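## Task

Take tube A (violet cap, currently in rack RK at C5), set it upright near the centre of the balance pan, close the balance door and press PRINT. Afterwards seat tube A fully down at the bottom of dry block DB bore B3, and make sure the balance door ends up closed. Do not grip any other tube, and every other tube must stay seated in its own bore or well. All stations must remain upright and level on the bench mat. Nothing may rely on the robot to stay in place at the end. Finally open the gripper and move the arm away.

## Robot and tools

Robot: one arm with six revolute joints and a two-finger gripper. No station is fastened down, so bumps can shift them.

Layout: rack RK sits closest to the arm base. Behind it, left to right: balance BAL, dry block DB, mixer MX, spectrophotometer SP, magnet block MG. Looking at any station from its front, row A is the closest row and column 1 is on the left. The balance door is the upper glass pane of its enclosure; pushing it away from you opens it, pulling it toward you closes it. PRINT is the white key on the sloped front face; the green lamp comes on if PRINT is pressed while the door is shut, pan loaded or not.

Scene frame: origin on the table surface under the arm base, +z up, +y to the left when facing along +x. The base itself may be slightly tilted.

Tool execute_actions, argument actions: a list holding zero or one item. Empty list = just report state (pictures included). An action item is {"rows": [...], "steps": n}, n from 8 to 15 (default 15). Each row is seven numbers, one row per control step (1/30 s); if rows run out, the last one repeats. Row order: waist, shoulder, elbow, wrist pitch, wrist yaw, wrist roll, then gripper opening. The six joint values are absolute target angles in radians (same convention as the Joint positions line), not offsets. Stated ranges: waist -2.880..2.880, shoulder 0.000..3.142, elbow 0.000..3.019, wrist pitch -1.693..1.571, wrist yaw -1.571..1.571, wrist roll -2.094..2.094. True limits can differ by up to 0.019 rad. A target more than 0.019 past a stated end, and further out than the joint's last reported angle, makes the whole call refused (nothing is sent). Targets past the real end are clipped there and reported as "joint sent to its limit", possibly for an earlier action. The seventh number is an absolute gripper command from -1 (closed) to +1 (fully open, 0.094 m between pads). A wait item is {"steps": n} with n up to 300; it counts from the previous result and includes your reply time. Optional pictures: true adds camera images.

Motion limits: each joint's target is held within a fixed lead of its measured angle per step (waist 0.264, shoulder 0.32, elbow 0.276, wrist pitch 0.33, wrist yaw 0.186, wrist roll 0.522 rad), and if targets would move the gripper over 70 mm from where it is, all are pulled back proportionally. Large moves therefore take several actions. Tiny commanded shifts of a few mm may not move the hand at all.

Timing: the simulation keeps running while you think and write. Each action's result is captured 8 steps before the action ends; those last steps then run during your reply. The arm keeps heading to the last row sent until it barely moves or a step is HELD; after that only a fresh action pushes further.

Result lines: Joint positions and Joint velocities list the six joints (rad, rad/s) then pad gap (m, m/s). grip_measured is the measured opening on the command scale. HELD marks steps where your row was not (fully) sent; "joint command not followed" means a clearance check altered or blocked targets (mounting blocks and posts count as arm). Joint torques are raw drive outputs with offset, scale and noise; friction can fake or mask loads. MOTOR HOT warns from 85 °C; at 100 °C an OVER-TEMPERATURE FAULT drops the arm, so avoid long loaded holds. Some heat carries into the next scene.

Gripping: sensor readings may be off by about 1 mm consistently. To hold something, command about 0.03 below grip_measured for a firm grip, less margin for a gentler one. Pad force tops out around 50-62 N, lower on very thin parts, with a brief spike on contact.

Cameras: cam_high (504x504, fixed, calibration given with K, distortion and T_world_to_cam) and cam_wrist (616x616 fisheye on the hand, pose not given). zoom_image takes camera ("cam_high" or "cam_wrist") and region [x0, y0, x1, y1] in pixels from the top-left, up to 504x504, returning a magnified view of the latest image.

finished_scene takes scene (the current scene's number), ends it irreversibly, reports success and gives the next task. Replying without any tool call ends everything.

Avoid: dropping the tube, knocking stations or tubes off the table (this ends the scene), slamming or hard shoves, leaving the door open, tilting stations, or touching others' tubes. Loose items may occasionally get nudged by outside disturbances; check before finishing. Seat the tube all the way down, then open and withdraw.

Each tool is called after "Call:" by a JSON object that holds its "method" and its "body".

## Session

Call:
{"method": "execute_actions", "body": {"actions": []}}

Scene clock: 0.00 s of 12600.00 s.
grip_measured=+1.000
Joint positions: [-1.402  1.125  0.602 -1.106  0.048  0.817  0.094]
Joint velocities: [ 0.005  0.015  0.002  0.002 -0.066  0.007  0.   ]
Joint torques (N m, as the arm reports them, + toward a larger angle): no reading
Motor temperatures (°C, as the motors report them): [24 24 24 21 22 23]

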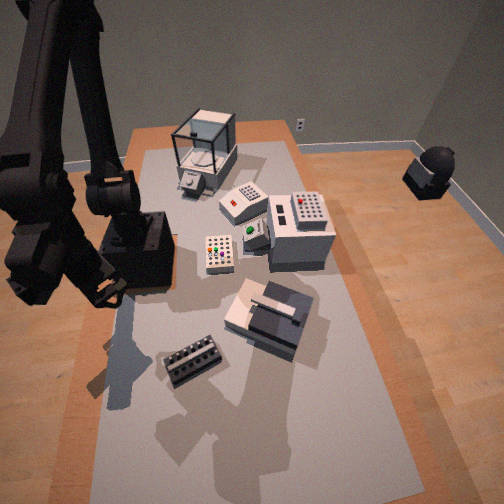

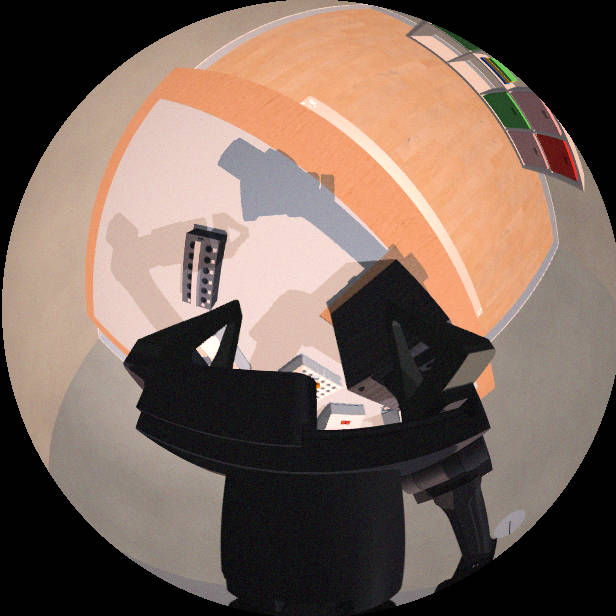

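Call:
{"method": "zoom_image", "body": {"camera": "cam_high", "region": [160, 100, 350, 290]}}

Call:
{"method": "execute_actions", "body": {"actions": [{"rows":[[-0.8,1.125,0.602,-1.05,0,0,1]]}]}}

Call:
{"method": "execute_actions", "body": {"actions": [{"rows":[[0,1.125,0.602,-1.05,0,0,1]]}]}}

Call:
{"method": "execute_actions", "body": {"actions": [{"steps":60}], "pictures": true}}

Region (160, 100, 350, 290) of cam_high's 504x504 image, scaled by 2.653, with more detail than that image has.

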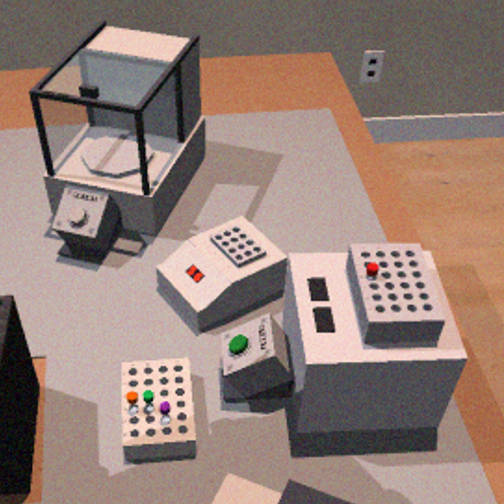

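Scene clock: 0.90 s of 12600.00 s.
grip_measured=+1.000
Joint positions: [-0.886  1.126  0.598 -1.053 -0.001  0.238  0.094]
Joint velocities: [ 2.339 -0.015 -0.022  0.032 -0.154 -1.56   0.   ]
Joint torques (N m, as the arm reports them, + toward a larger angle): [-3.47 -3.5   7.65  0.13  0.36 -0.11]
Motor temperatures (°C, as the motors report them): [24 24 24 21 22 23]
Steps of this call (steps 1 to 20: nothing new was sent; steps 21 to 27: the first 7 steps of this action). Readings (joint positions):
21: [-1.383 1.125 0.601 -1.100 0.038 0.743]
22: [-1.326 1.125 0.599 -1.086 0.024 0.646]
24: [-1.159 1.126 0.598 -1.065 0.009 0.452]
27: the state above

Scene clock: 1.40 s of 12600.00 s.
grip_measured=+1.000
Joint positions: [-0.26   1.126  0.596 -1.051  0.002  0.025  0.094]
Joint velocities: [ 2.799 -0.015  0.007  0.017  0.066 -0.081  0.   ]
Joint torques (N m, as the arm reports them, + toward a larger angle): [-0.05 -4.32  7.56  0.15  0.   -0.25]
Motor temperatures (°C, as the motors report them): [24 24 24 21 22 23]
Steps of this call (steps 1 to 8: the last 8 steps of your previous action; steps 9 to 15: the first 7 steps of this action). Readings (joint positions):
9: [-0.765 1.126 0.596 -1.052 0.008 0.046]
10: [-0.709 1.126 0.596 -1.052 0.011 0.042]
12: [-0.542 1.126 0.596 -1.052 0.007 0.034]
15: the state above

Scene clock: 3.40 s of 12600.00 s.
grip_measured=+1.000
Joint positions: [ 0.014  1.126  0.596 -1.051 -0.002  0.014  0.094]
Joint velocities: [-0.005 -0.015  0.017 -0.012 -0.022 -0.037  0.   ]
Joint torques (N m, as the arm reports them, + toward a larger angle): [-0.79 -4.38  7.44  0.06  0.17 -0.19]
Motor temperatures (°C, as the motors report them): [24 24 24 21 22 23]
Kept back: nothing.
Steps of this call (steps 1 to 8: the last 8 steps of your previous action; steps 9 to 30: the robot went on to your last target; steps 31 to 60: nothing new was sent). Readings (joint positions):
1: [-0.165 1.126 0.596 -1.051 0.001 0.023]
2: [-0.079 1.126 0.596 -1.051 -0.002 0.021]
4: [0.021 1.126 0.596 -1.051 -0.008 0.016]
8: [0.023 1.126 0.596 -1.051 -0.004 0.014]
60: the state above
The arm was judged still, so your last target was given up. Only a new action makes it travel on or press farther. Fingers that are still opening or closing keep moving.

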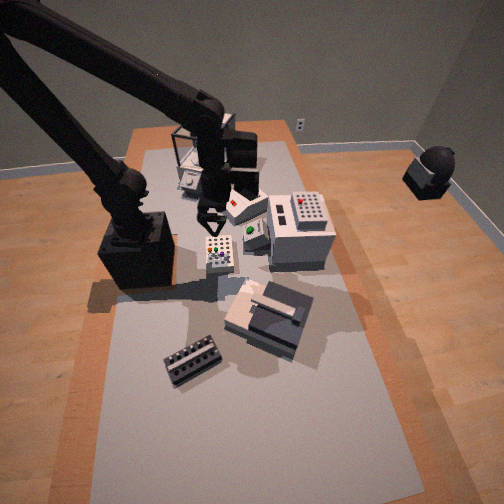

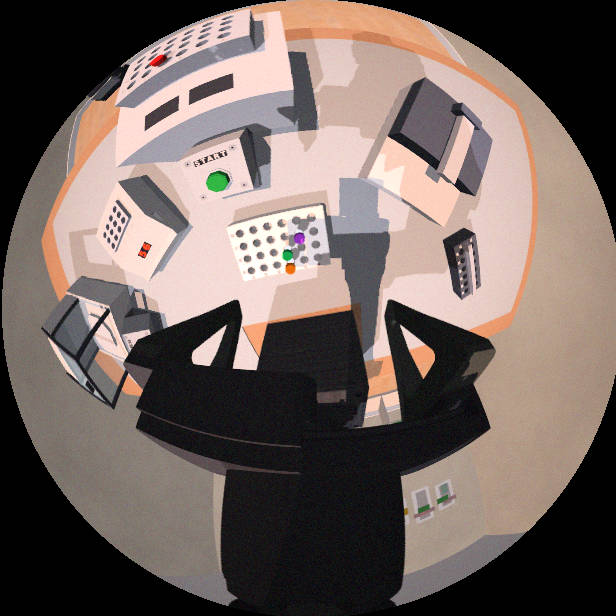

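Call:
{"method": "execute_actions", "body": {"actions": [{"rows":[[0,1.4,1.0,-1.17,0,0,1]]}]}}

Call:
{"method": "execute_actions", "body": {"actions": [{"rows":[[-0.0,1.8,1.4,-1.17,0,0,1]]}]}}

Call:
{"method": "execute_actions", "body": {"actions": [{"steps":60}], "pictures": true}}

Scene clock: 4.67 s of 12600.00 s.
grip_measured=+1.000
Joint positions: [ 0.014  1.401  0.887 -1.149 -0.002  0.014  0.094]
Joint velocities: [-0.015  0.63   1.204 -0.046 -0.007  0.037  0.   ]
Joint torques (N m, as the arm reports them, + toward a larger angle): [ -1.04 -11.29  10.05  -0.77   0.18  -0.2 ]
Motor temperatures (°C, as the motors report them): [24 24 25 21 22 23]
Steps of this call (steps 1 to 31: nothing new was sent; steps 32 to 38: the first 7 steps of this action). Readings (joint positions):
32: [0.014 1.144 0.613 -1.073 -0.002 0.014]
33: [0.014 1.189 0.652 -1.112 -0.002 0.014]
35: [0.014 1.297 0.749 -1.142 -0.002 0.014]
38: the state above

Scene clock: 5.17 s of 12600.00 s.
grip_measured=+1.000
Joint positions: [ 0.014  1.741  1.281 -1.177 -0.002  0.014  0.094]
Joint velocities: [-0.005  1.519  1.477  0.051 -0.037 -0.022  0.   ]
Joint torques (N m, as the arm reports them, + toward a larger angle): [ -1.49 -16.16   9.33  -0.02   0.18  -0.2 ]
Motor temperatures (°C, as the motors report them): [24 24 25 21 22 23]
Steps of this call (steps 1 to 8: the last 8 steps of your previous action; steps 9 to 15: the first 7 steps of this action). Readings (joint positions):
9: [0.014 1.423 0.992 -1.166 -0.002 0.014]
10: [0.014 1.458 1.025 -1.177 -0.002 0.014]
12: [0.014 1.569 1.120 -1.179 -0.002 0.014]
15: the state above

Scene clock: 7.17 s of 12600.00 s.
grip_measured=+1.000
Joint positions: [ 0.014  1.818  1.366 -1.164 -0.002  0.014  0.094]
Joint velocities: [ 0.005  0.015 -0.012 -0.012 -0.007  0.007  0.   ]
Joint torques (N m, as the arm reports them, + toward a larger angle): [ -1.58 -16.07   9.74  -0.24   0.17  -0.2 ]
Motor temperatures (°C, as the motors report them): [24 24 25 21 22 23]
Kept back: nothing.
Steps of this call (steps 1 to 8: the last 8 steps of your previous action; steps 9 to 30: the robot went on to your last target; steps 31 to 60: nothing new was sent). Readings (joint positions):
1: [0.014 1.786 1.325 -1.172 -0.002 0.014]
2: [0.014 1.818 1.354 -1.166 -0.002 0.014]
4: [0.014 1.844 1.367 -1.161 -0.002 0.014]
8: [0.014 1.835 1.366 -1.164 -0.002 0.014]
60: the state above
The arm was judged still, so your last target was given up. Only a new action makes it travel on or press farther. Fingers that are still opening or closing keep moving.

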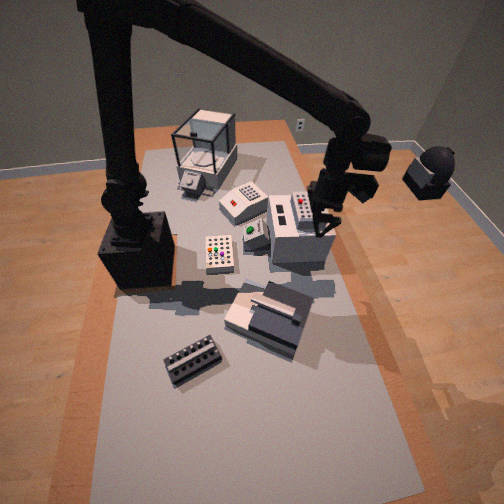

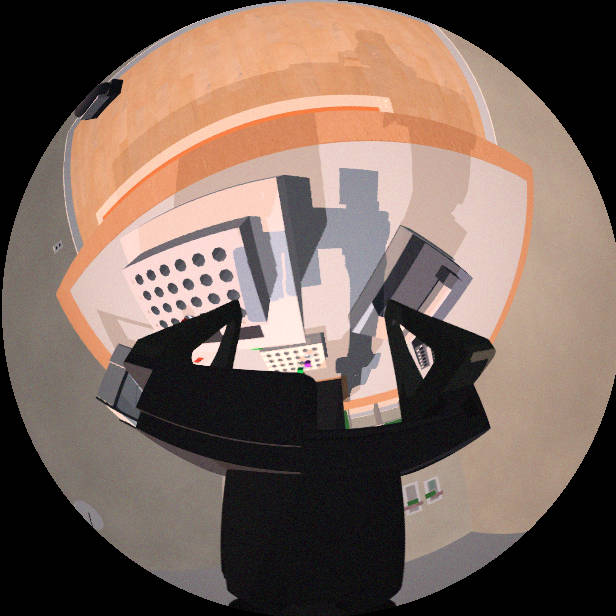

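Call:
{"method": "execute_actions", "body": {"actions": [{"rows":[[0,1.3,0.85,-1.1,0,0,-0.3]]}]}}

Call:
{"method": "execute_actions", "body": {"actions": [{"steps":20}]}}

Call:
{"method": "execute_actions", "body": {"actions": [{"rows":[[0,1.278,0.555,-0.833,0,0,-0.3]]}]}}

Call:
{"method": "execute_actions", "body": {"actions": [{"steps":40}], "pictures": true}}

Scene clock: 9.50 s of 12600.00 s.
grip_measured=-0.294
Joint positions: [ 0.014  1.462  0.947 -1.108 -0.002  0.014  0.033]
Joint velocities: [ 0.005 -2.203 -1.849  0.007 -0.066  0.066 -0.007]
Joint torques (N m, as the arm reports them, + toward a larger angle): [ -1.1  -11.85   8.1    0.13   0.18  -0.2 ]
Motor temperatures (°C, as the motors report them): [24 24 25 21 22 23]
Steps of this call (steps 1 to 63: nothing new was sent; steps 64 to 70: the first 7 steps of this action). Readings (joint positions):
64: [0.014 1.803 1.343 -1.147 -0.002 0.014]
65: [0.014 1.767 1.288 -1.121 -0.002 0.014]
67: [0.014 1.661 1.152 -1.111 -0.002 0.014]
70: the state above

Scene clock: 10.17 s of 12600.00 s.
grip_measured=-0.297
Joint positions: [ 0.014  1.304  0.826 -1.11  -0.002  0.014  0.033]
Joint velocities: [-0.015 -0.005 -0.007  0.017 -0.022 -0.007 -0.   ]
Joint torques (N m, as the arm reports them, + toward a larger angle): [-1.01 -7.58  8.98  0.38  0.18 -0.2 ]
Motor temperatures (°C, as the motors report them): [24 24 26 21 22 23]
Kept back: nothing.
Steps of this call (steps 1 to 8: the last 8 steps of your previous action; steps 9 to 20: the robot went on to your last target). Readings (joint positions):
1: [0.014 1.391 0.889 -1.109 -0.002 0.014]
2: [0.014 1.330 0.849 -1.113 -0.002 0.014]
4: [0.014 1.263 0.822 -1.118 -0.002 0.014]
8: [0.014 1.269 0.826 -1.111 -0.002 0.014]
20: the state above

Scene clock: 10.40 s of 12600.00 s.
grip_measured=-0.297
Joint positions: [ 0.014  1.284  0.529 -0.867 -0.002  0.014  0.033]
Joint velocities: [-0.005  0.112 -0.628 -0.007 -0.066  0.051  0.002]
Joint torques (N m, as the arm reports them, + toward a larger angle): [-0.9  -6.29 10.74  1.11  0.17 -0.2 ]
Motor temperatures (°C, as the motors report them): [24 24 26 21 22 23]
Steps of this call (steps 1 to 7: the first 7 steps of this action). Readings (joint positions):
1: [0.014 1.300 0.803 -1.071 -0.002 0.014]
2: [0.014 1.289 0.758 -0.995 -0.002 0.014]
4: [0.014 1.276 0.645 -0.896 -0.002 0.014]
7: the state above

Scene clock: 11.73 s of 12600.00 s.
grip_measured=-0.297
Joint positions: [ 0.014  1.289  0.518 -0.843 -0.002  0.014  0.033]
Joint velocities: [-0.015 -0.005 -0.002 -0.007 -0.022 -0.007  0.   ]
Joint torques (N m, as the arm reports them, + toward a larger angle): [-0.87 -6.1   8.6   0.3   0.18 -0.2 ]
Motor temperatures (°C, as the motors report them): [24 24 26 21 22 23]
Kept back: nothing.
Steps of this call (steps 1 to 8: the last 8 steps of your previous action; steps 9 to 30: the robot went on to your last target; steps 31 to 40: nothing new was sent). Readings (joint positions):
1: [0.014 1.287 0.514 -0.867 -0.002 0.014]
2: [0.014 1.289 0.510 -0.867 -0.002 0.014]
4: [0.014 1.289 0.513 -0.857 -0.002 0.014]
8: [0.014 1.289 0.518 -0.844 -0.002 0.014]
40: the state above
The arm was judged still, so your last target was given up. Only a new action makes it travel on or press farther. Fingers that are still opening or closing keep moving.

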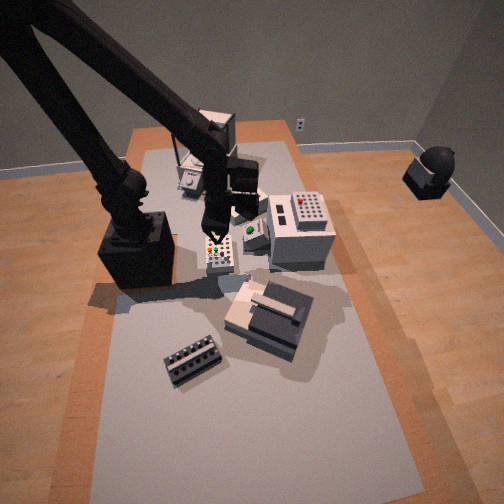

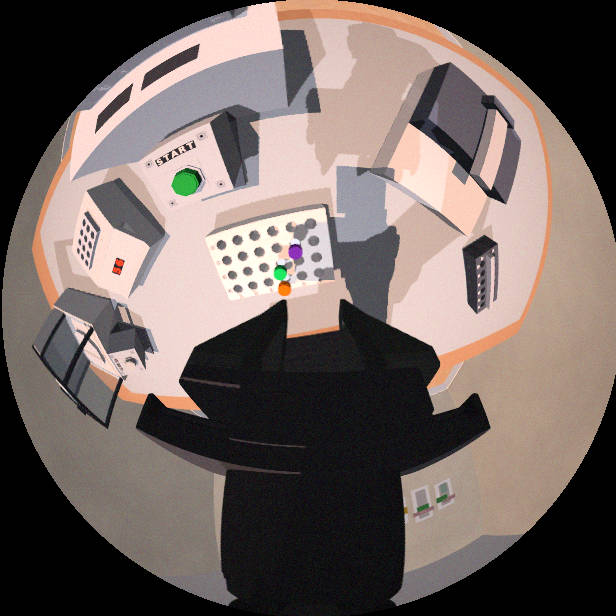

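Call:
{"method": "execute_actions", "body": {"actions": [{"rows":[[0.03,1.3,0.53,-0.78,0,0.15,-0.3],[0.05,1.315,0.505,-0.73,0,0.15,-0.3],[0.07,1.33,0.48,-0.68,0,0.15,-0.3],[0.085,1.34,0.46,-0.64,0,0.15,-0.3],[0.085,1.352,0.44,-0.615,0,0.15,-0.3]]}]}}

Call:
{"method": "execute_actions", "body": {"actions": [{"steps":30}], "pictures": true}}

Scene clock: 13.13 s of 12600.00 s.
grip_measured=-0.298
Joint positions: [ 0.069  1.337  0.456 -0.643 -0.     0.108  0.033]
Joint velocities: [ 0.2    0.308 -0.349  0.291 -0.007  0.198  0.001]
Joint torques (N m, as the arm reports them, + toward a larger angle): [ 0.04 -5.74  5.76  0.2   0.11  0.19]
Motor temperatures (°C, as the motors report them): [24 24 26 21 22 23]
Steps of this call (steps 1 to 35: nothing new was sent; steps 36 to 42: the first 7 steps of this action). Readings (joint positions):
36: [0.014 1.289 0.518 -0.835 -0.002 0.032]
37: [0.016 1.291 0.514 -0.811 -0.002 0.053]
39: [0.033 1.303 0.496 -0.729 -0.000 0.083]
42: the state above

Scene clock: 14.13 s of 12600.00 s.
grip_measured=-0.298
Joint positions: [ 0.076  1.356  0.426 -0.628 -0.     0.134  0.033]
Joint velocities: [-0.005  0.005  0.032 -0.002 -0.051 -0.051 -0.001]
Joint torques (N m, as the arm reports them, + toward a larger angle): [ 0.76 -5.61  5.96  0.47  0.11  0.16]
Motor temperatures (°C, as the motors report them): [24 24 26 21 22 23]
Kept back: nothing.
Steps of this call (steps 1 to 8: the last 8 steps of your previous action; steps 9 to 30: the robot went on to your last target). Readings (joint positions):
1: [0.075 1.346 0.445 -0.636 -0.000 0.113]
2: [0.076 1.352 0.437 -0.635 -0.000 0.117]
4: [0.076 1.356 0.427 -0.635 -0.000 0.123]
8: [0.076 1.356 0.426 -0.628 -0.000 0.130]
30: the state above
The arm was judged still, so your last target was given up. Only a new action makes it travel on or press farther. Fingers that are still opening or closing keep moving.

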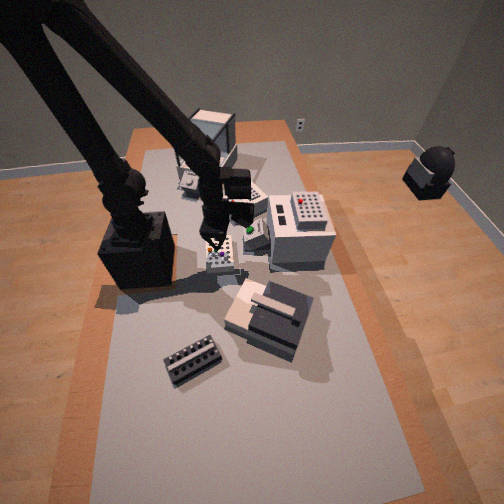

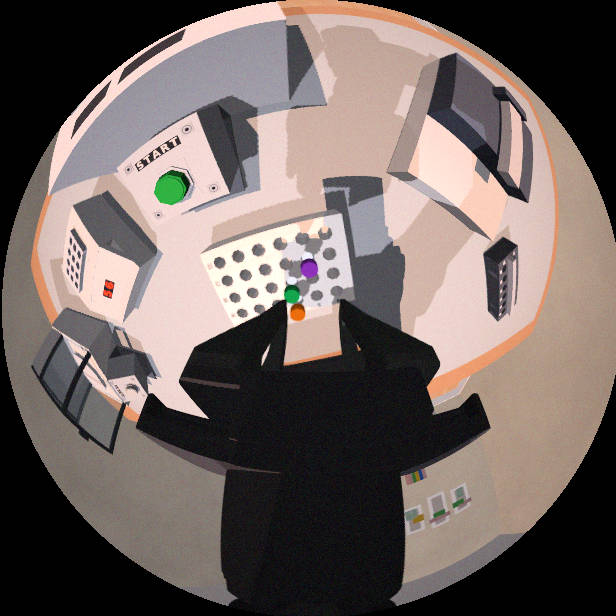

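Call:
{"method": "execute_actions", "body": {"actions": [{"rows":[[0.09,1.38,0.44,-0.59,0,0,-0.3],[0.09,1.41,0.44,-0.56,0,-0.1,-0.3],[0.09,1.44,0.44,-0.53,0,-0.175,-0.3],[0.09,1.46,0.44,-0.51,0,-0.175,-0.3],[0.09,1.482,0.44,-0.495,0,-0.175,-0.3]]}]}}

Call:
{"method": "execute_actions", "body": {"actions": [{"steps":30}], "pictures": true}}

Call:
{"method": "zoom_image", "body": {"camera": "cam_high", "region": [180, 200, 270, 290]}}

Scene clock: 15.23 s of 12600.00 s.
grip_measured=-0.298
Joint positions: [ 0.076  1.467  0.426 -0.516 -0.    -0.08   0.033]
Joint velocities: [-0.015  0.542 -0.012  0.198  0.051 -0.505 -0.001]
Joint torques (N m, as the arm reports them, + toward a larger angle): [ 1.   -7.71  5.2   0.18  0.09 -0.18]
Motor temperatures (°C, as the motors report them): [24 24 26 21 22 23]
Steps of this call (steps 1 to 26: nothing new was sent; steps 27 to 33: the first 7 steps of this action). Readings (joint positions):
27: [0.076 1.358 0.426 -0.623 -0.000 0.116]
28: [0.076 1.364 0.426 -0.611 -0.000 0.081]
30: [0.076 1.397 0.426 -0.565 -0.000 -0.003]
33: the state above

Scene clock: 16.23 s of 12600.00 s.
grip_measured=-0.297
Joint positions: [ 0.076  1.494  0.426 -0.507 -0.    -0.159  0.033]
Joint velocities: [-0.005  0.005 -0.012  0.007  0.007 -0.022  0.   ]
Joint torques (N m, as the arm reports them, + toward a larger angle): [ 1.02 -7.02  5.06  0.46  0.09 -0.22]
Motor temperatures (°C, as the motors report them): [24 24 26 21 22 23]
Kept back: nothing.
Steps of this call (steps 1 to 8: the last 8 steps of your previous action; steps 9 to 30: the robot went on to your last target). Readings (joint positions):
1: [0.076 1.483 0.426 -0.512 -0.000 -0.096]
2: [0.076 1.491 0.426 -0.512 -0.000 -0.109]
4: [0.076 1.494 0.426 -0.511 -0.000 -0.127]
8: [0.076 1.494 0.426 -0.507 -0.000 -0.146]
30: the state above
The arm was judged still, so your last target was given up. Only a new action makes it travel on or press farther. Fingers that are still opening or closing keep moving.

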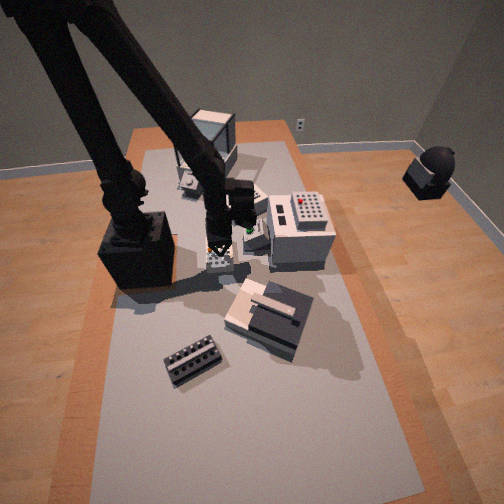

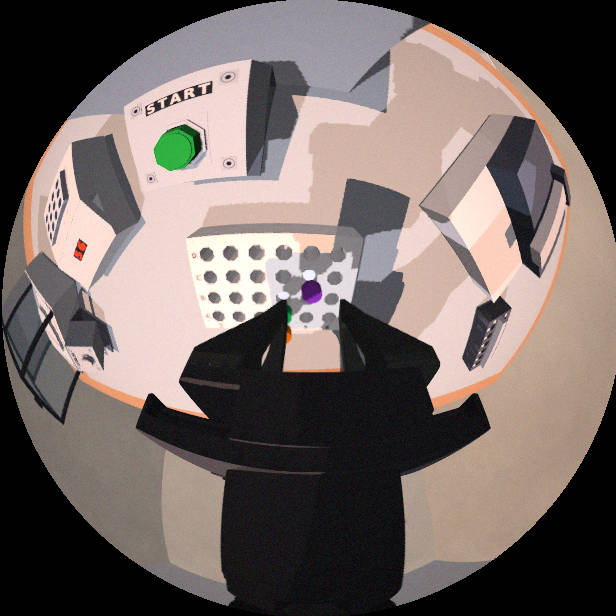

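Region (180, 200, 270, 290) of cam_high's 504x504 image, scaled by 5.600, with more detail than that image has.

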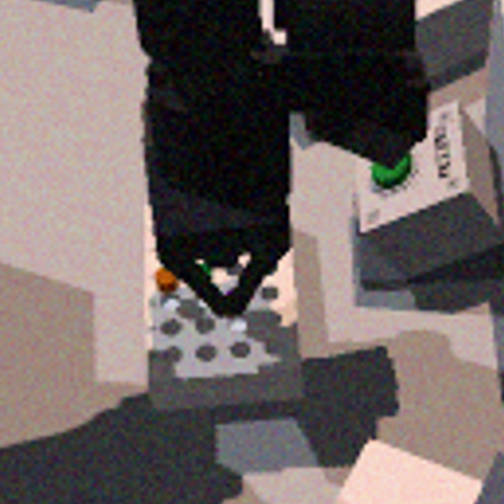

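Call:
{"method": "execute_actions", "body": {"actions": [{"rows":[[0.09,1.44,0.47,-0.56,0,-0.1,-0.3],[0.09,1.40,0.52,-0.66,0,-0.1,-0.3],[0.09,1.36,0.6,-0.78,0,0,-0.3],[0.09,1.34,0.7,-0.9,0,0,-0.5],[0.09,1.34,0.8,-1.0,0,0,-0.7],[0.09,1.36,0.9,-1.1,0,0,-1],[0.09,1.38,1.0,-1.18,0,0,-1],[0.09,1.4,1.1,-1.237,0,0,-1]]}]}}

Call:
{"method": "execute_actions", "body": {"actions": [{"rows":[[0.3,1.4,1.1,-1.237,0,0,-1],[0.5,1.4,1.1,-1.237,0,0,-1],[0.7,1.4,1.1,-1.237,0,0,-1],[1.48,1.4,1.1,-1.237,0,0,-1]]}]}}

Call:
{"method": "execute_actions", "body": {"actions": [{"steps":50}], "pictures": true}}

Scene clock: 17.33 s of 12600.00 s.
grip_measured=-0.946
Joint positions: [ 0.076  1.401  0.593 -0.872 -0.    -0.086  0.003]
Joint velocities: [-0.015 -0.181  1.38  -2.103  0.022  0.212 -0.074]
Joint torques (N m, as the arm reports them, + toward a larger angle): [ 0.72 -6.46  9.31  0.2   0.09  0.14]
Motor temperatures (°C, as the motors report them): [24 24 26 21 22 23]
Steps of this call (steps 1 to 26: nothing new was sent; steps 27 to 33: the first 7 steps of this action). Readings (joint positions):
27: [0.076 1.491 0.428 -0.515 -0.000 -0.153]
28: [0.076 1.481 0.436 -0.550 -0.000 -0.146]
30: [0.076 1.443 0.477 -0.675 -0.000 -0.114]
33: the state above

Scene clock: 17.83 s of 12600.00 s.
grip_measured=-0.982
Joint positions: [ 0.36   1.396  1.074 -1.206  0.006 -0.027  0.001]
Joint velocities: [ 1.753  0.054  0.007 -0.12  -0.051  0.007 -0.001]
Joint torques (N m, as the arm reports them, + toward a larger angle): [ 0.83 -9.55  9.02 -0.39 -0.06  0.15]
Motor temperatures (°C, as the motors report them): [24 24 26 21 22 23]
Steps of this call (steps 1 to 8: the last 8 steps of your previous action; steps 9 to 15: the first 7 steps of this action). Readings (joint positions):
9: [0.086 1.399 1.015 -1.198 0.004 -0.037]
10: [0.109 1.397 1.043 -1.199 0.007 -0.034]
12: [0.193 1.395 1.070 -1.199 0.008 -0.030]
15: the state above

Scene clock: 19.50 s of 12600.00 s.
grip_measured=-0.982
Joint positions: [ 1.489  1.401  1.074 -1.227 -0.002 -0.016  0.001]
Joint velocities: [-0.005  0.005 -0.002  0.002  0.037 -0.037 -0.001]
Joint torques (N m, as the arm reports them, + toward a larger angle): [ -0.23 -10.2    9.28  -0.44   0.09   0.15]
Motor temperatures (°C, as the motors report them): [24 24 26 21 22 23]
Kept back: nothing.
Steps of this call (steps 1 to 8: the last 8 steps of your previous action; steps 9 to 45: the robot went on to your last target; steps 46 to 50: nothing new was sent). Readings (joint positions):
1: [0.420 1.397 1.074 -1.209 0.005 -0.027]
2: [0.481 1.398 1.074 -1.210 0.005 -0.026]
4: [0.605 1.400 1.074 -1.212 0.004 -0.025]
8: [0.855 1.401 1.074 -1.213 0.003 -0.025]
50: the state above
The arm was judged still, so your last target was given up. Only a new action makes it travel on or press farther. Fingers that are still opening or closing keep moving.

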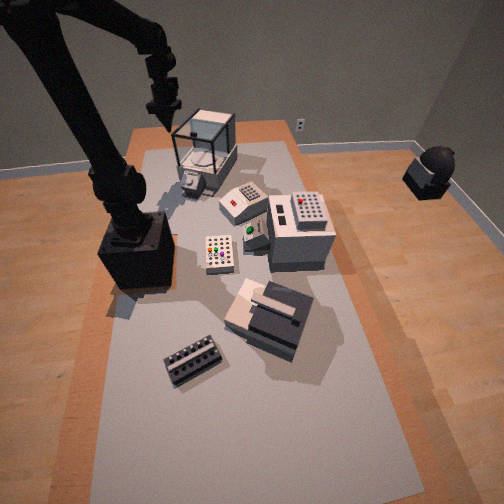

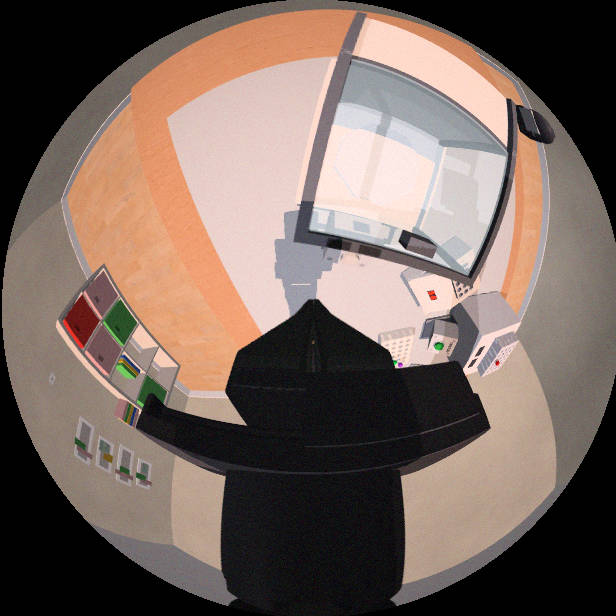

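Call:
{"method": "execute_actions", "body": {"actions": [{"rows":[[1.49,1.4,1.15,-1.29,0,0,-1],[1.48,1.4,1.2,-1.34,0,0,-1],[1.48,1.4,1.2,-1.34,0,0,-1],[1.48,1.4,1.2,-1.34,0,0,-1],[1.42,1.4,1.2,-1.34,0,0,-1],[1.36,1.4,1.2,-1.34,0,0,-1],[1.3,1.4,1.2,-1.34,0,0,-1],[1.24,1.4,1.2,-1.34,0,0,-1]]}]}}

Call:
{"method": "execute_actions", "body": {"actions": [{"steps":30}], "pictures": true}}

Scene clock: 20.17 s of 12600.00 s.
grip_measured=-0.982
Joint positions: [ 1.451  1.406  1.153 -1.326 -0.005 -0.016  0.001]
Joint velocities: [-0.874  0.015  0.222  0.002 -0.066 -0.007 -0.001]
Joint torques (N m, as the arm reports them, + toward a larger angle): [ -6.18 -10.8    9.79  -0.63   0.32   0.16]
Motor temperatures (°C, as the motors report them): [24 24 26 21 22 23]
Steps of this call (steps 1 to 13: nothing new was sent; steps 14 to 20: the first 7 steps of this action). Readings (joint positions):
14: [1.489 1.401 1.077 -1.237 -0.002 -0.016]
15: [1.489 1.403 1.087 -1.264 -0.002 -0.016]
17: [1.489 1.406 1.117 -1.312 -0.002 -0.016]
20: the state above

Scene clock: 21.17 s of 12600.00 s.
grip_measured=-0.982
Joint positions: [ 1.228  1.406  1.161 -1.331  0.002 -0.013  0.001]
Joint velocities: [-0.005 -0.005  0.002 -0.002  0.022  0.066 -0.001]
Joint torques (N m, as the arm reports them, + toward a larger angle): [  1.09 -10.8   10.43  -0.45  -0.03   0.12]
Motor temperatures (°C, as the motors report them): [24 24 26 21 22 23]
Kept back: nothing.
Steps of this call (steps 1 to 8: the last 8 steps of your previous action; steps 9 to 30: the robot went on to your last target). Readings (joint positions):
1: [1.417 1.406 1.158 -1.326 -0.005 -0.016]
2: [1.373 1.406 1.160 -1.326 -0.005 -0.016]
4: [1.283 1.406 1.161 -1.326 -0.001 -0.016]
8: [1.208 1.406 1.161 -1.330 0.005 -0.013]
30: the state above
The arm was judged still, so your last target was given up. Only a new action makes it travel on or press farther. Fingers that are still opening or closing keep moving.

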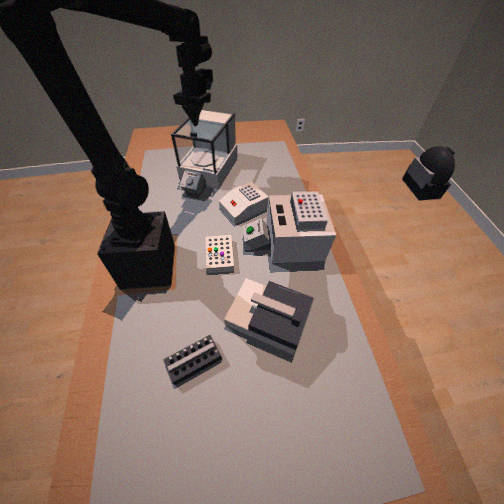

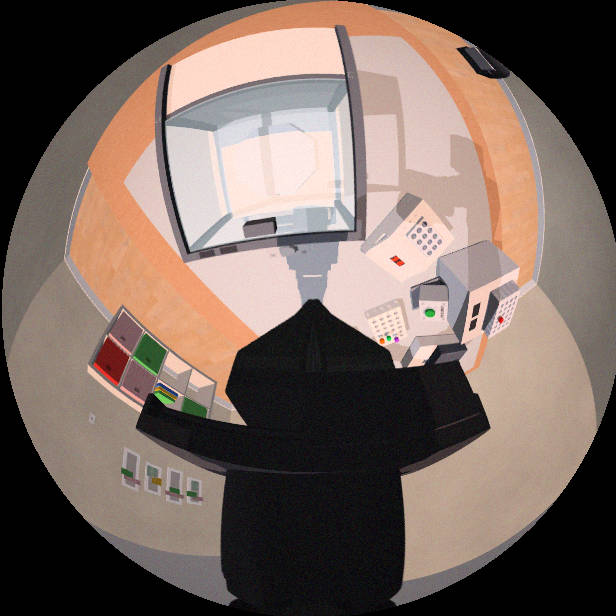

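Call:
{"method": "execute_actions", "body": {"actions": [{"rows":[[1.26,1.4,1.15,-1.3,0,0,-1],[1.29,1.4,1.12,-1.27,0,0,-1],[1.31,1.4,1.09,-1.24,0,0,-1],[1.32,1.4,1.075,-1.215,0,0,-1]]}]}}

Call:
{"method": "execute_actions", "body": {"actions": [{"steps":30}], "pictures": true}}

Call:
{"method": "zoom_image", "body": {"camera": "cam_high", "region": [150, 80, 270, 200]}}

Scene clock: 22.00 s of 12600.00 s.
grip_measured=-0.982
Joint positions: [ 1.304  1.405  1.069 -1.234  0.001 -0.013  0.001]
Joint velocities: [ 0.357  0.034 -0.315  0.056 -0.022  0.007 -0.002]
Joint torques (N m, as the arm reports them, + toward a larger angle): [ -0.08 -10.69   9.2    0.36   0.04   0.13]
Motor temperatures (°C, as the motors report them): [24 24 26 21 22 23]
Steps of this call (steps 1 to 18: nothing new was sent; steps 19 to 25: the first 7 steps of this action). Readings (joint positions):
19: [1.229 1.406 1.159 -1.327 0.002 -0.013]
20: [1.233 1.405 1.152 -1.314 0.002 -0.013]
22: [1.256 1.403 1.119 -1.268 0.002 -0.013]
25: the state above

Scene clock: 23.00 s of 12600.00 s.
grip_measured=-0.982
Joint positions: [ 1.321  1.406  1.057 -1.225 -0.    -0.013  0.001]
Joint velocities: [ 0.005 -0.005  0.002 -0.017 -0.022 -0.022 -0.001]
Joint torques (N m, as the arm reports them, + toward a larger angle): [  0.28 -10.59   8.58   0.23   0.04   0.13]
Motor temperatures (°C, as the motors report them): [24 24 26 21 22 23]
Kept back: nothing.
Steps of this call (steps 1 to 8: the last 8 steps of your previous action; steps 9 to 30: the robot went on to your last target). Readings (joint positions):
1: [1.314 1.406 1.061 -1.233 0.000 -0.013]
2: [1.319 1.406 1.058 -1.233 -0.000 -0.013]
4: [1.321 1.406 1.057 -1.230 -0.000 -0.013]
8: [1.321 1.406 1.057 -1.226 -0.000 -0.013]
30: the state above
The arm was judged still, so your last target was given up. Only a new action makes it travel on or press farther. Fingers that are still opening or closing keep moving.

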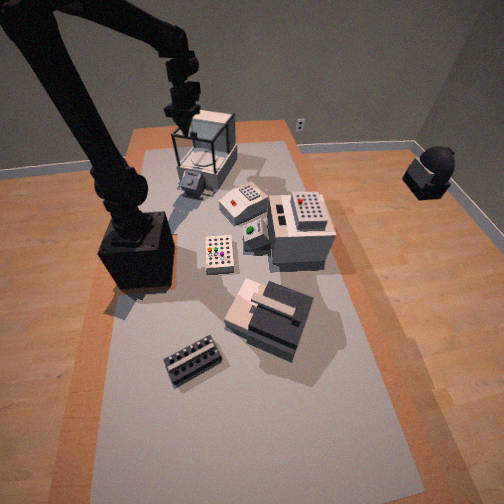

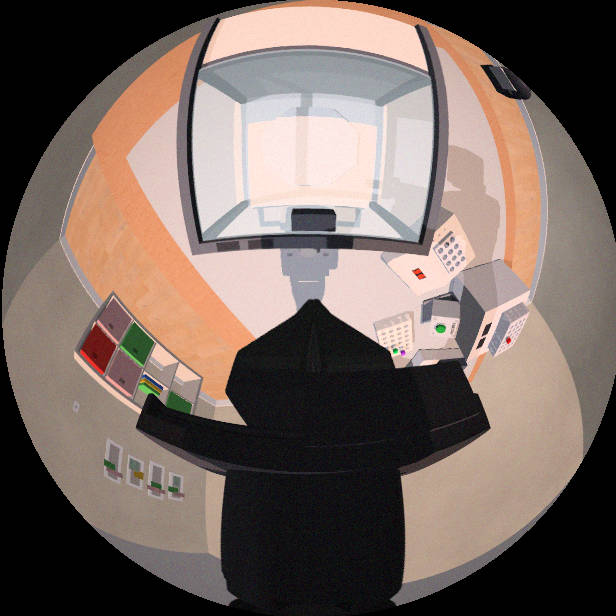

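Region (150, 80, 270, 200) of cam_high's 504x504 image, scaled by 4.200, with more detail than that image has.

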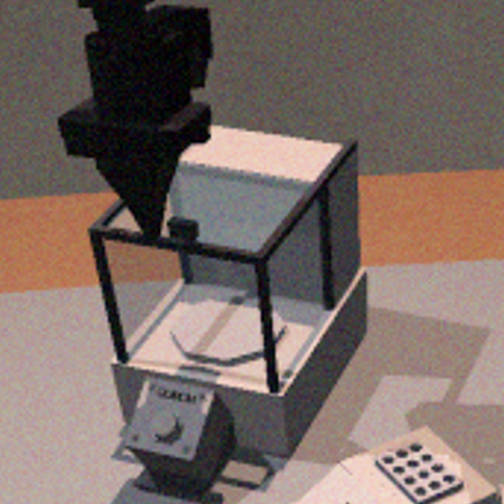

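Call:
{"method": "execute_actions", "body": {"actions": [{"rows":[[1.32,1.42,1.1,-1.215,0,0,-1],[1.32,1.44,1.12,-1.21,0,0,-1],[1.32,1.46,1.135,-1.2,0,0,-1],[1.32,1.472,1.145,-1.19,0,0,-1]]}]}}

Call:
{"method": "execute_actions", "body": {"actions": [{"steps":30}], "pictures": true}}

Call:
{"method": "zoom_image", "body": {"camera": "cam_high", "region": [150, 80, 270, 200]}}

Scene clock: 23.77 s of 12600.00 s.
grip_measured=-0.982
Joint positions: [ 1.321  1.463  1.096 -1.203 -0.    -0.013  0.001]
Joint velocities: [-0.015  0.278  0.139  0.149 -0.022  0.037 -0.001]
Joint torques (N m, as the arm reports them, + toward a larger angle): [  0.29 -11.56  10.12  -0.17   0.04   0.13]
Motor temperatures (°C, as the motors report them): [24 24 26 21 22 23]
Steps of this call (steps 1 to 16: nothing new was sent; steps 17 to 23: the first 7 steps of this action). Readings (joint positions):
17: [1.321 1.407 1.057 -1.225 -0.000 -0.013]
18: [1.321 1.409 1.058 -1.225 -0.000 -0.013]
20: [1.321 1.426 1.071 -1.221 -0.000 -0.013]
23: the state above

Scene clock: 24.77 s of 12600.00 s.
grip_measured=-0.982
Joint positions: [ 1.321  1.478  1.1   -1.197 -0.    -0.013  0.001]
Joint velocities: [ 0.005  0.015  0.032  0.002 -0.007 -0.022  0.   ]
Joint torques (N m, as the arm reports them, + toward a larger angle): [  0.26 -11.36  10.43   0.09   0.04   0.12]
Motor temperatures (°C, as the motors report them): [24 24 26 21 22 23]
Kept back: nothing.
Steps of this call (steps 1 to 8: the last 8 steps of your previous action; steps 9 to 30: the robot went on to your last target). Readings (joint positions):
1: [1.321 1.471 1.100 -1.199 -0.000 -0.013]
2: [1.321 1.475 1.100 -1.197 -0.000 -0.013]
4: [1.321 1.478 1.100 -1.197 -0.000 -0.013]
8: [1.321 1.478 1.100 -1.197 -0.000 -0.013]
30: the state above
The arm was judged still, so your last target was given up. Only a new action makes it travel on or press farther. Fingers that are still opening or closing keep moving.

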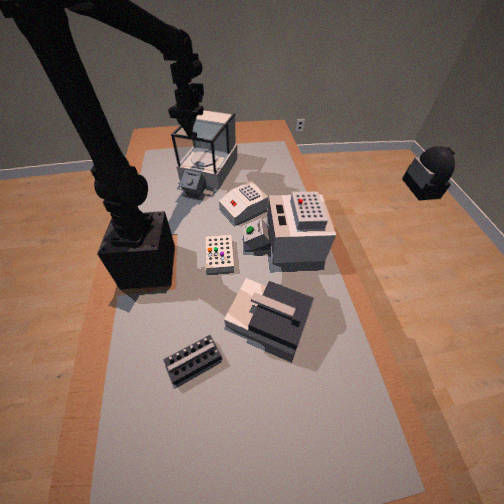

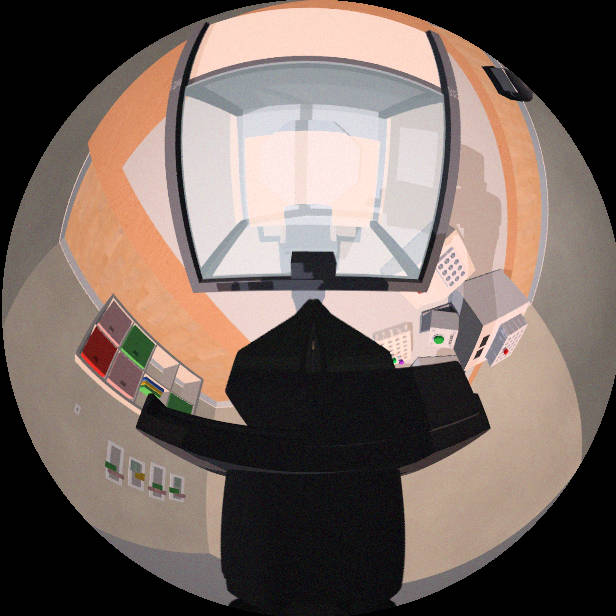

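Region (150, 80, 270, 200) of cam_high's 504x504 image, scaled by 4.200, with more detail than that image has.

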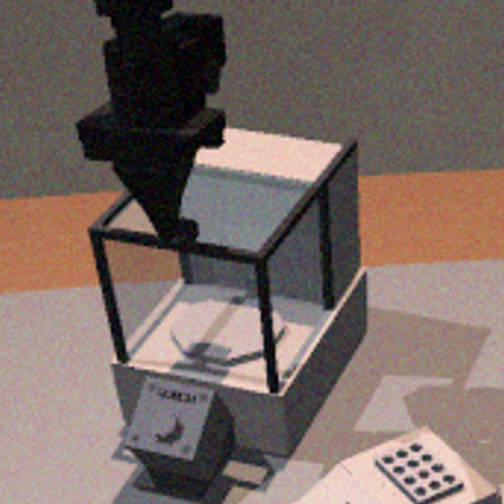

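Call:
{"method": "execute_actions", "body": {"actions": [{"rows":[[1.32,1.48,1.16,-1.2,0,0,-1],[1.32,1.49,1.175,-1.2,0,0,-1],[1.32,1.5,1.185,-1.205,0,0,-1],[1.32,1.51,1.195,-1.205,0,0,-1],[1.32,1.52,1.205,-1.21,0,0,-1],[1.32,1.532,1.215,-1.215,0,0,-1]]}]}}

Call:
{"method": "execute_actions", "body": {"actions": [{"steps":30}], "pictures": true}}

Call:
{"method": "zoom_image", "body": {"camera": "cam_high", "region": [150, 80, 270, 200]}}

Scene clock: 25.53 s of 12600.00 s.
grip_measured=-0.982
Joint positions: [ 1.321  1.51   1.156 -1.203 -0.    -0.013  0.001]
Joint velocities: [-0.005  0.259  0.349 -0.007  0.022  0.037 -0.001]
Joint torques (N m, as the arm reports them, + toward a larger angle): [  0.21 -11.15  10.12  -0.5    0.04   0.13]
Motor temperatures (°C, as the motors report them): [24 24 27 21 22 23]
Steps of this call (steps 1 to 16: nothing new was sent; steps 17 to 23: the first 7 steps of this action). Readings (joint positions):
17: [1.321 1.478 1.101 -1.197 -0.000 -0.013]
18: [1.321 1.479 1.103 -1.197 -0.000 -0.013]
20: [1.321 1.486 1.118 -1.199 -0.000 -0.013]
23: the state above

Scene clock: 26.53 s of 12600.00 s.
grip_measured=-0.982
Joint positions: [ 1.321  1.531  1.174 -1.206 -0.    -0.013  0.001]
Joint velocities: [-0.005 -0.015 -0.007 -0.032 -0.037 -0.007 -0.   ]
Joint torques (N m, as the arm reports them, + toward a larger angle): [  0.23 -11.81  10.29  -0.45   0.04   0.12]
Motor temperatures (°C, as the motors report them): [24 24 27 21 22 23]
Kept back: nothing.
Steps of this call (steps 1 to 8: the last 8 steps of your previous action; steps 9 to 30: the robot went on to your last target). Readings (joint positions):
1: [1.321 1.518 1.166 -1.203 -0.000 -0.013]
2: [1.321 1.524 1.171 -1.203 -0.000 -0.013]
4: [1.321 1.529 1.174 -1.203 -0.000 -0.013]
8: [1.321 1.531 1.174 -1.206 -0.000 -0.013]
30: the state above
The arm was judged still, so your last target was given up. Only a new action makes it travel on or press farther. Fingers that are still opening or closing keep moving.

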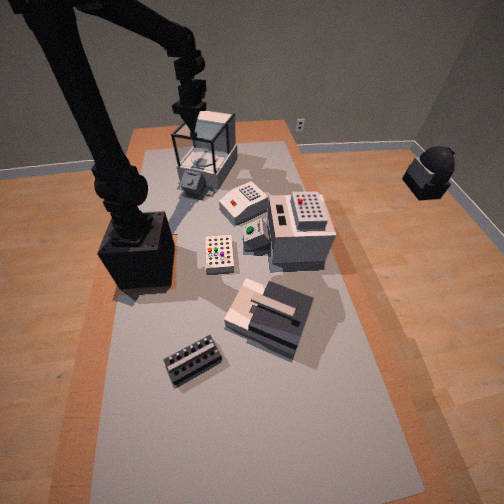

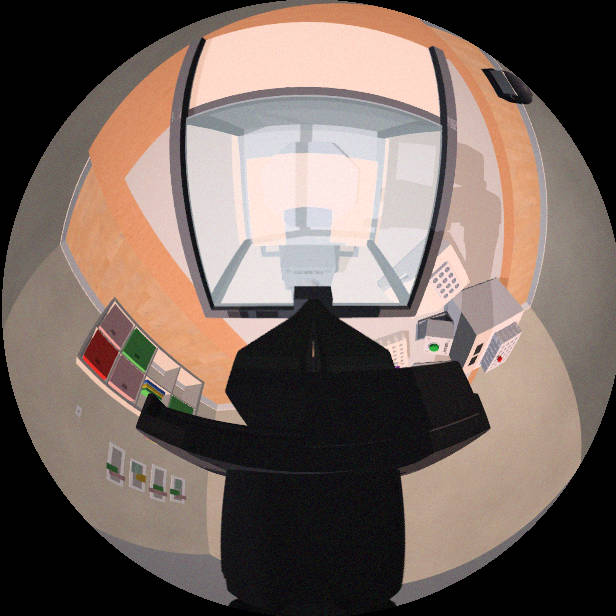

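Region (150, 80, 270, 200) of cam_high's 504x504 image, scaled by 4.200, with more detail than that image has.

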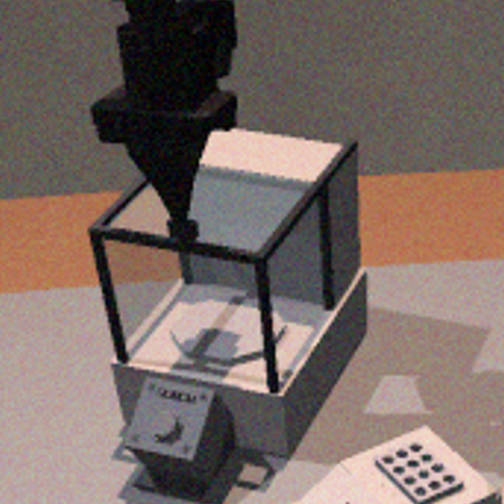

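Call:
{"method": "execute_actions", "body": {"actions": [{"rows":[[1.32,1.51,1.19,-1.2,0,0,-1],[1.32,1.49,1.17,-1.19,0,0,-1],[1.32,1.47,1.15,-1.18,0,0,-1],[1.32,1.46,1.13,-1.17,0,0,-1],[1.32,1.46,1.11,-1.17,0,0,-1],[1.32,1.46,1.09,-1.165,0,0,-1]]}]}}

Call:
{"method": "execute_actions", "body": {"actions": [{"rows":[[1.32,1.47,1.12,-1.17,0,0,-1],[1.32,1.48,1.13,-1.17,0,0,-1],[1.32,1.49,1.14,-1.17,0,0,-1],[1.32,1.5,1.15,-1.17,0,0,-1],[1.32,1.51,1.16,-1.17,0,0,-1],[1.32,1.52,1.17,-1.17,0,0,-1],[1.32,1.53,1.18,-1.17,0,0,-1],[1.32,1.54,1.19,-1.17,0,0,-1],[1.32,1.55,1.2,-1.17,0,0,-1],[1.32,1.56,1.21,-1.17,0,0,-1]]}]}}

Call:
{"method": "execute_actions", "body": {"actions": [{"steps":25}], "pictures": true}}

Call:
{"method": "zoom_image", "body": {"camera": "cam_high", "region": [150, 80, 270, 200]}}

Scene clock: 27.47 s of 12600.00 s.
grip_measured=-0.982
Joint positions: [ 1.321  1.479  1.109 -1.177 -0.    -0.013  0.001]
Joint velocities: [-0.005 -0.317 -0.418  0.017  0.007 -0.037  0.   ]
Joint torques (N m, as the arm reports them, + toward a larger angle): [  0.32 -11.41   7.79   0.38   0.05   0.12]
Motor temperatures (°C, as the motors report them): [24 24 27 21 22 23]
Steps of this call (steps 1 to 21: nothing new was sent; steps 22 to 28: the first 7 steps of this action). Readings (joint positions):
22: [1.321 1.531 1.174 -1.206 -0.000 -0.013]
23: [1.321 1.529 1.172 -1.204 -0.000 -0.013]
25: [1.321 1.516 1.156 -1.190 -0.000 -0.013]
28: the state above

Scene clock: 27.97 s of 12600.00 s.
grip_measured=-0.982
Joint positions: [ 1.321  1.499  1.109 -1.176 -0.    -0.013  0.001]
Joint velocities: [-0.005  0.327  0.305 -0.012 -0.022 -0.066 -0.   ]
Joint torques (N m, as the arm reports them, + toward a larger angle): [  0.22 -10.47  10.95   0.05   0.04   0.13]
Motor temperatures (°C, as the motors report them): [24 24 27 21 22 23]
Steps of this call (steps 1 to 8: the last 8 steps of your previous action; steps 9 to 15: the first 7 steps of this action). Readings (joint positions):
9: [1.321 1.466 1.080 -1.176 -0.000 -0.013]
10: [1.321 1.466 1.080 -1.176 -0.000 -0.013]
12: [1.321 1.472 1.084 -1.176 -0.000 -0.013]
15: the state above

Scene clock: 28.80 s of 12600.00 s.
grip_measured=-0.982
Joint positions: [ 1.321  1.556  1.162 -1.18  -0.    -0.013  0.001]
Joint velocities: [-0.015 -0.005  0.002 -0.012 -0.022 -0.051 -0.   ]
Joint torques (N m, as the arm reports them, + toward a larger angle): [  0.17 -11.58  10.59   0.21   0.04   0.12]
Motor temperatures (°C, as the motors report them): [24 24 27 21 22 23]
Kept back: nothing.
Steps of this call (steps 1 to 8: the last 8 steps of your previous action; steps 9 to 25: the robot went on to your last target). Readings (joint positions):
1: [1.321 1.511 1.121 -1.176 -0.000 -0.013]
2: [1.321 1.522 1.132 -1.179 -0.000 -0.013]
4: [1.321 1.538 1.151 -1.180 -0.000 -0.013]
8: [1.321 1.554 1.162 -1.180 -0.000 -0.013]
25: the state above

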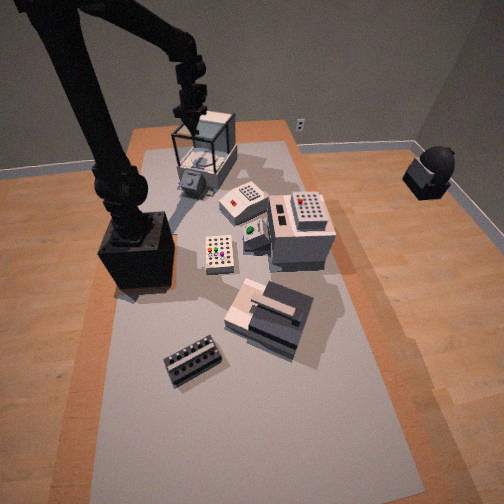

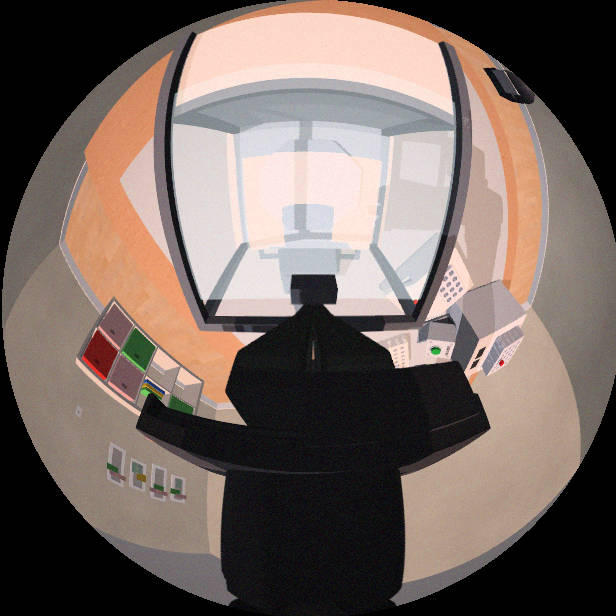

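Region (150, 80, 270, 200) of cam_high's 504x504 image, scaled by 4.200, with more detail than that image has.

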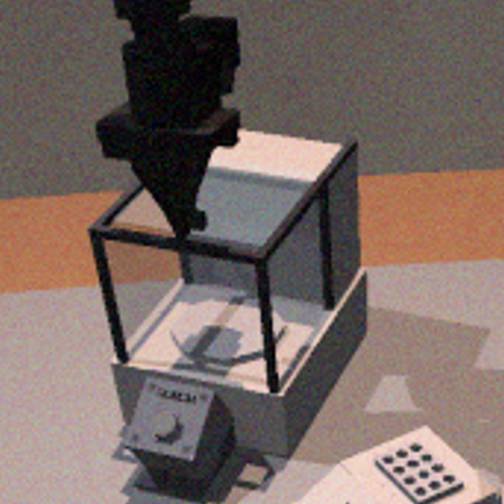

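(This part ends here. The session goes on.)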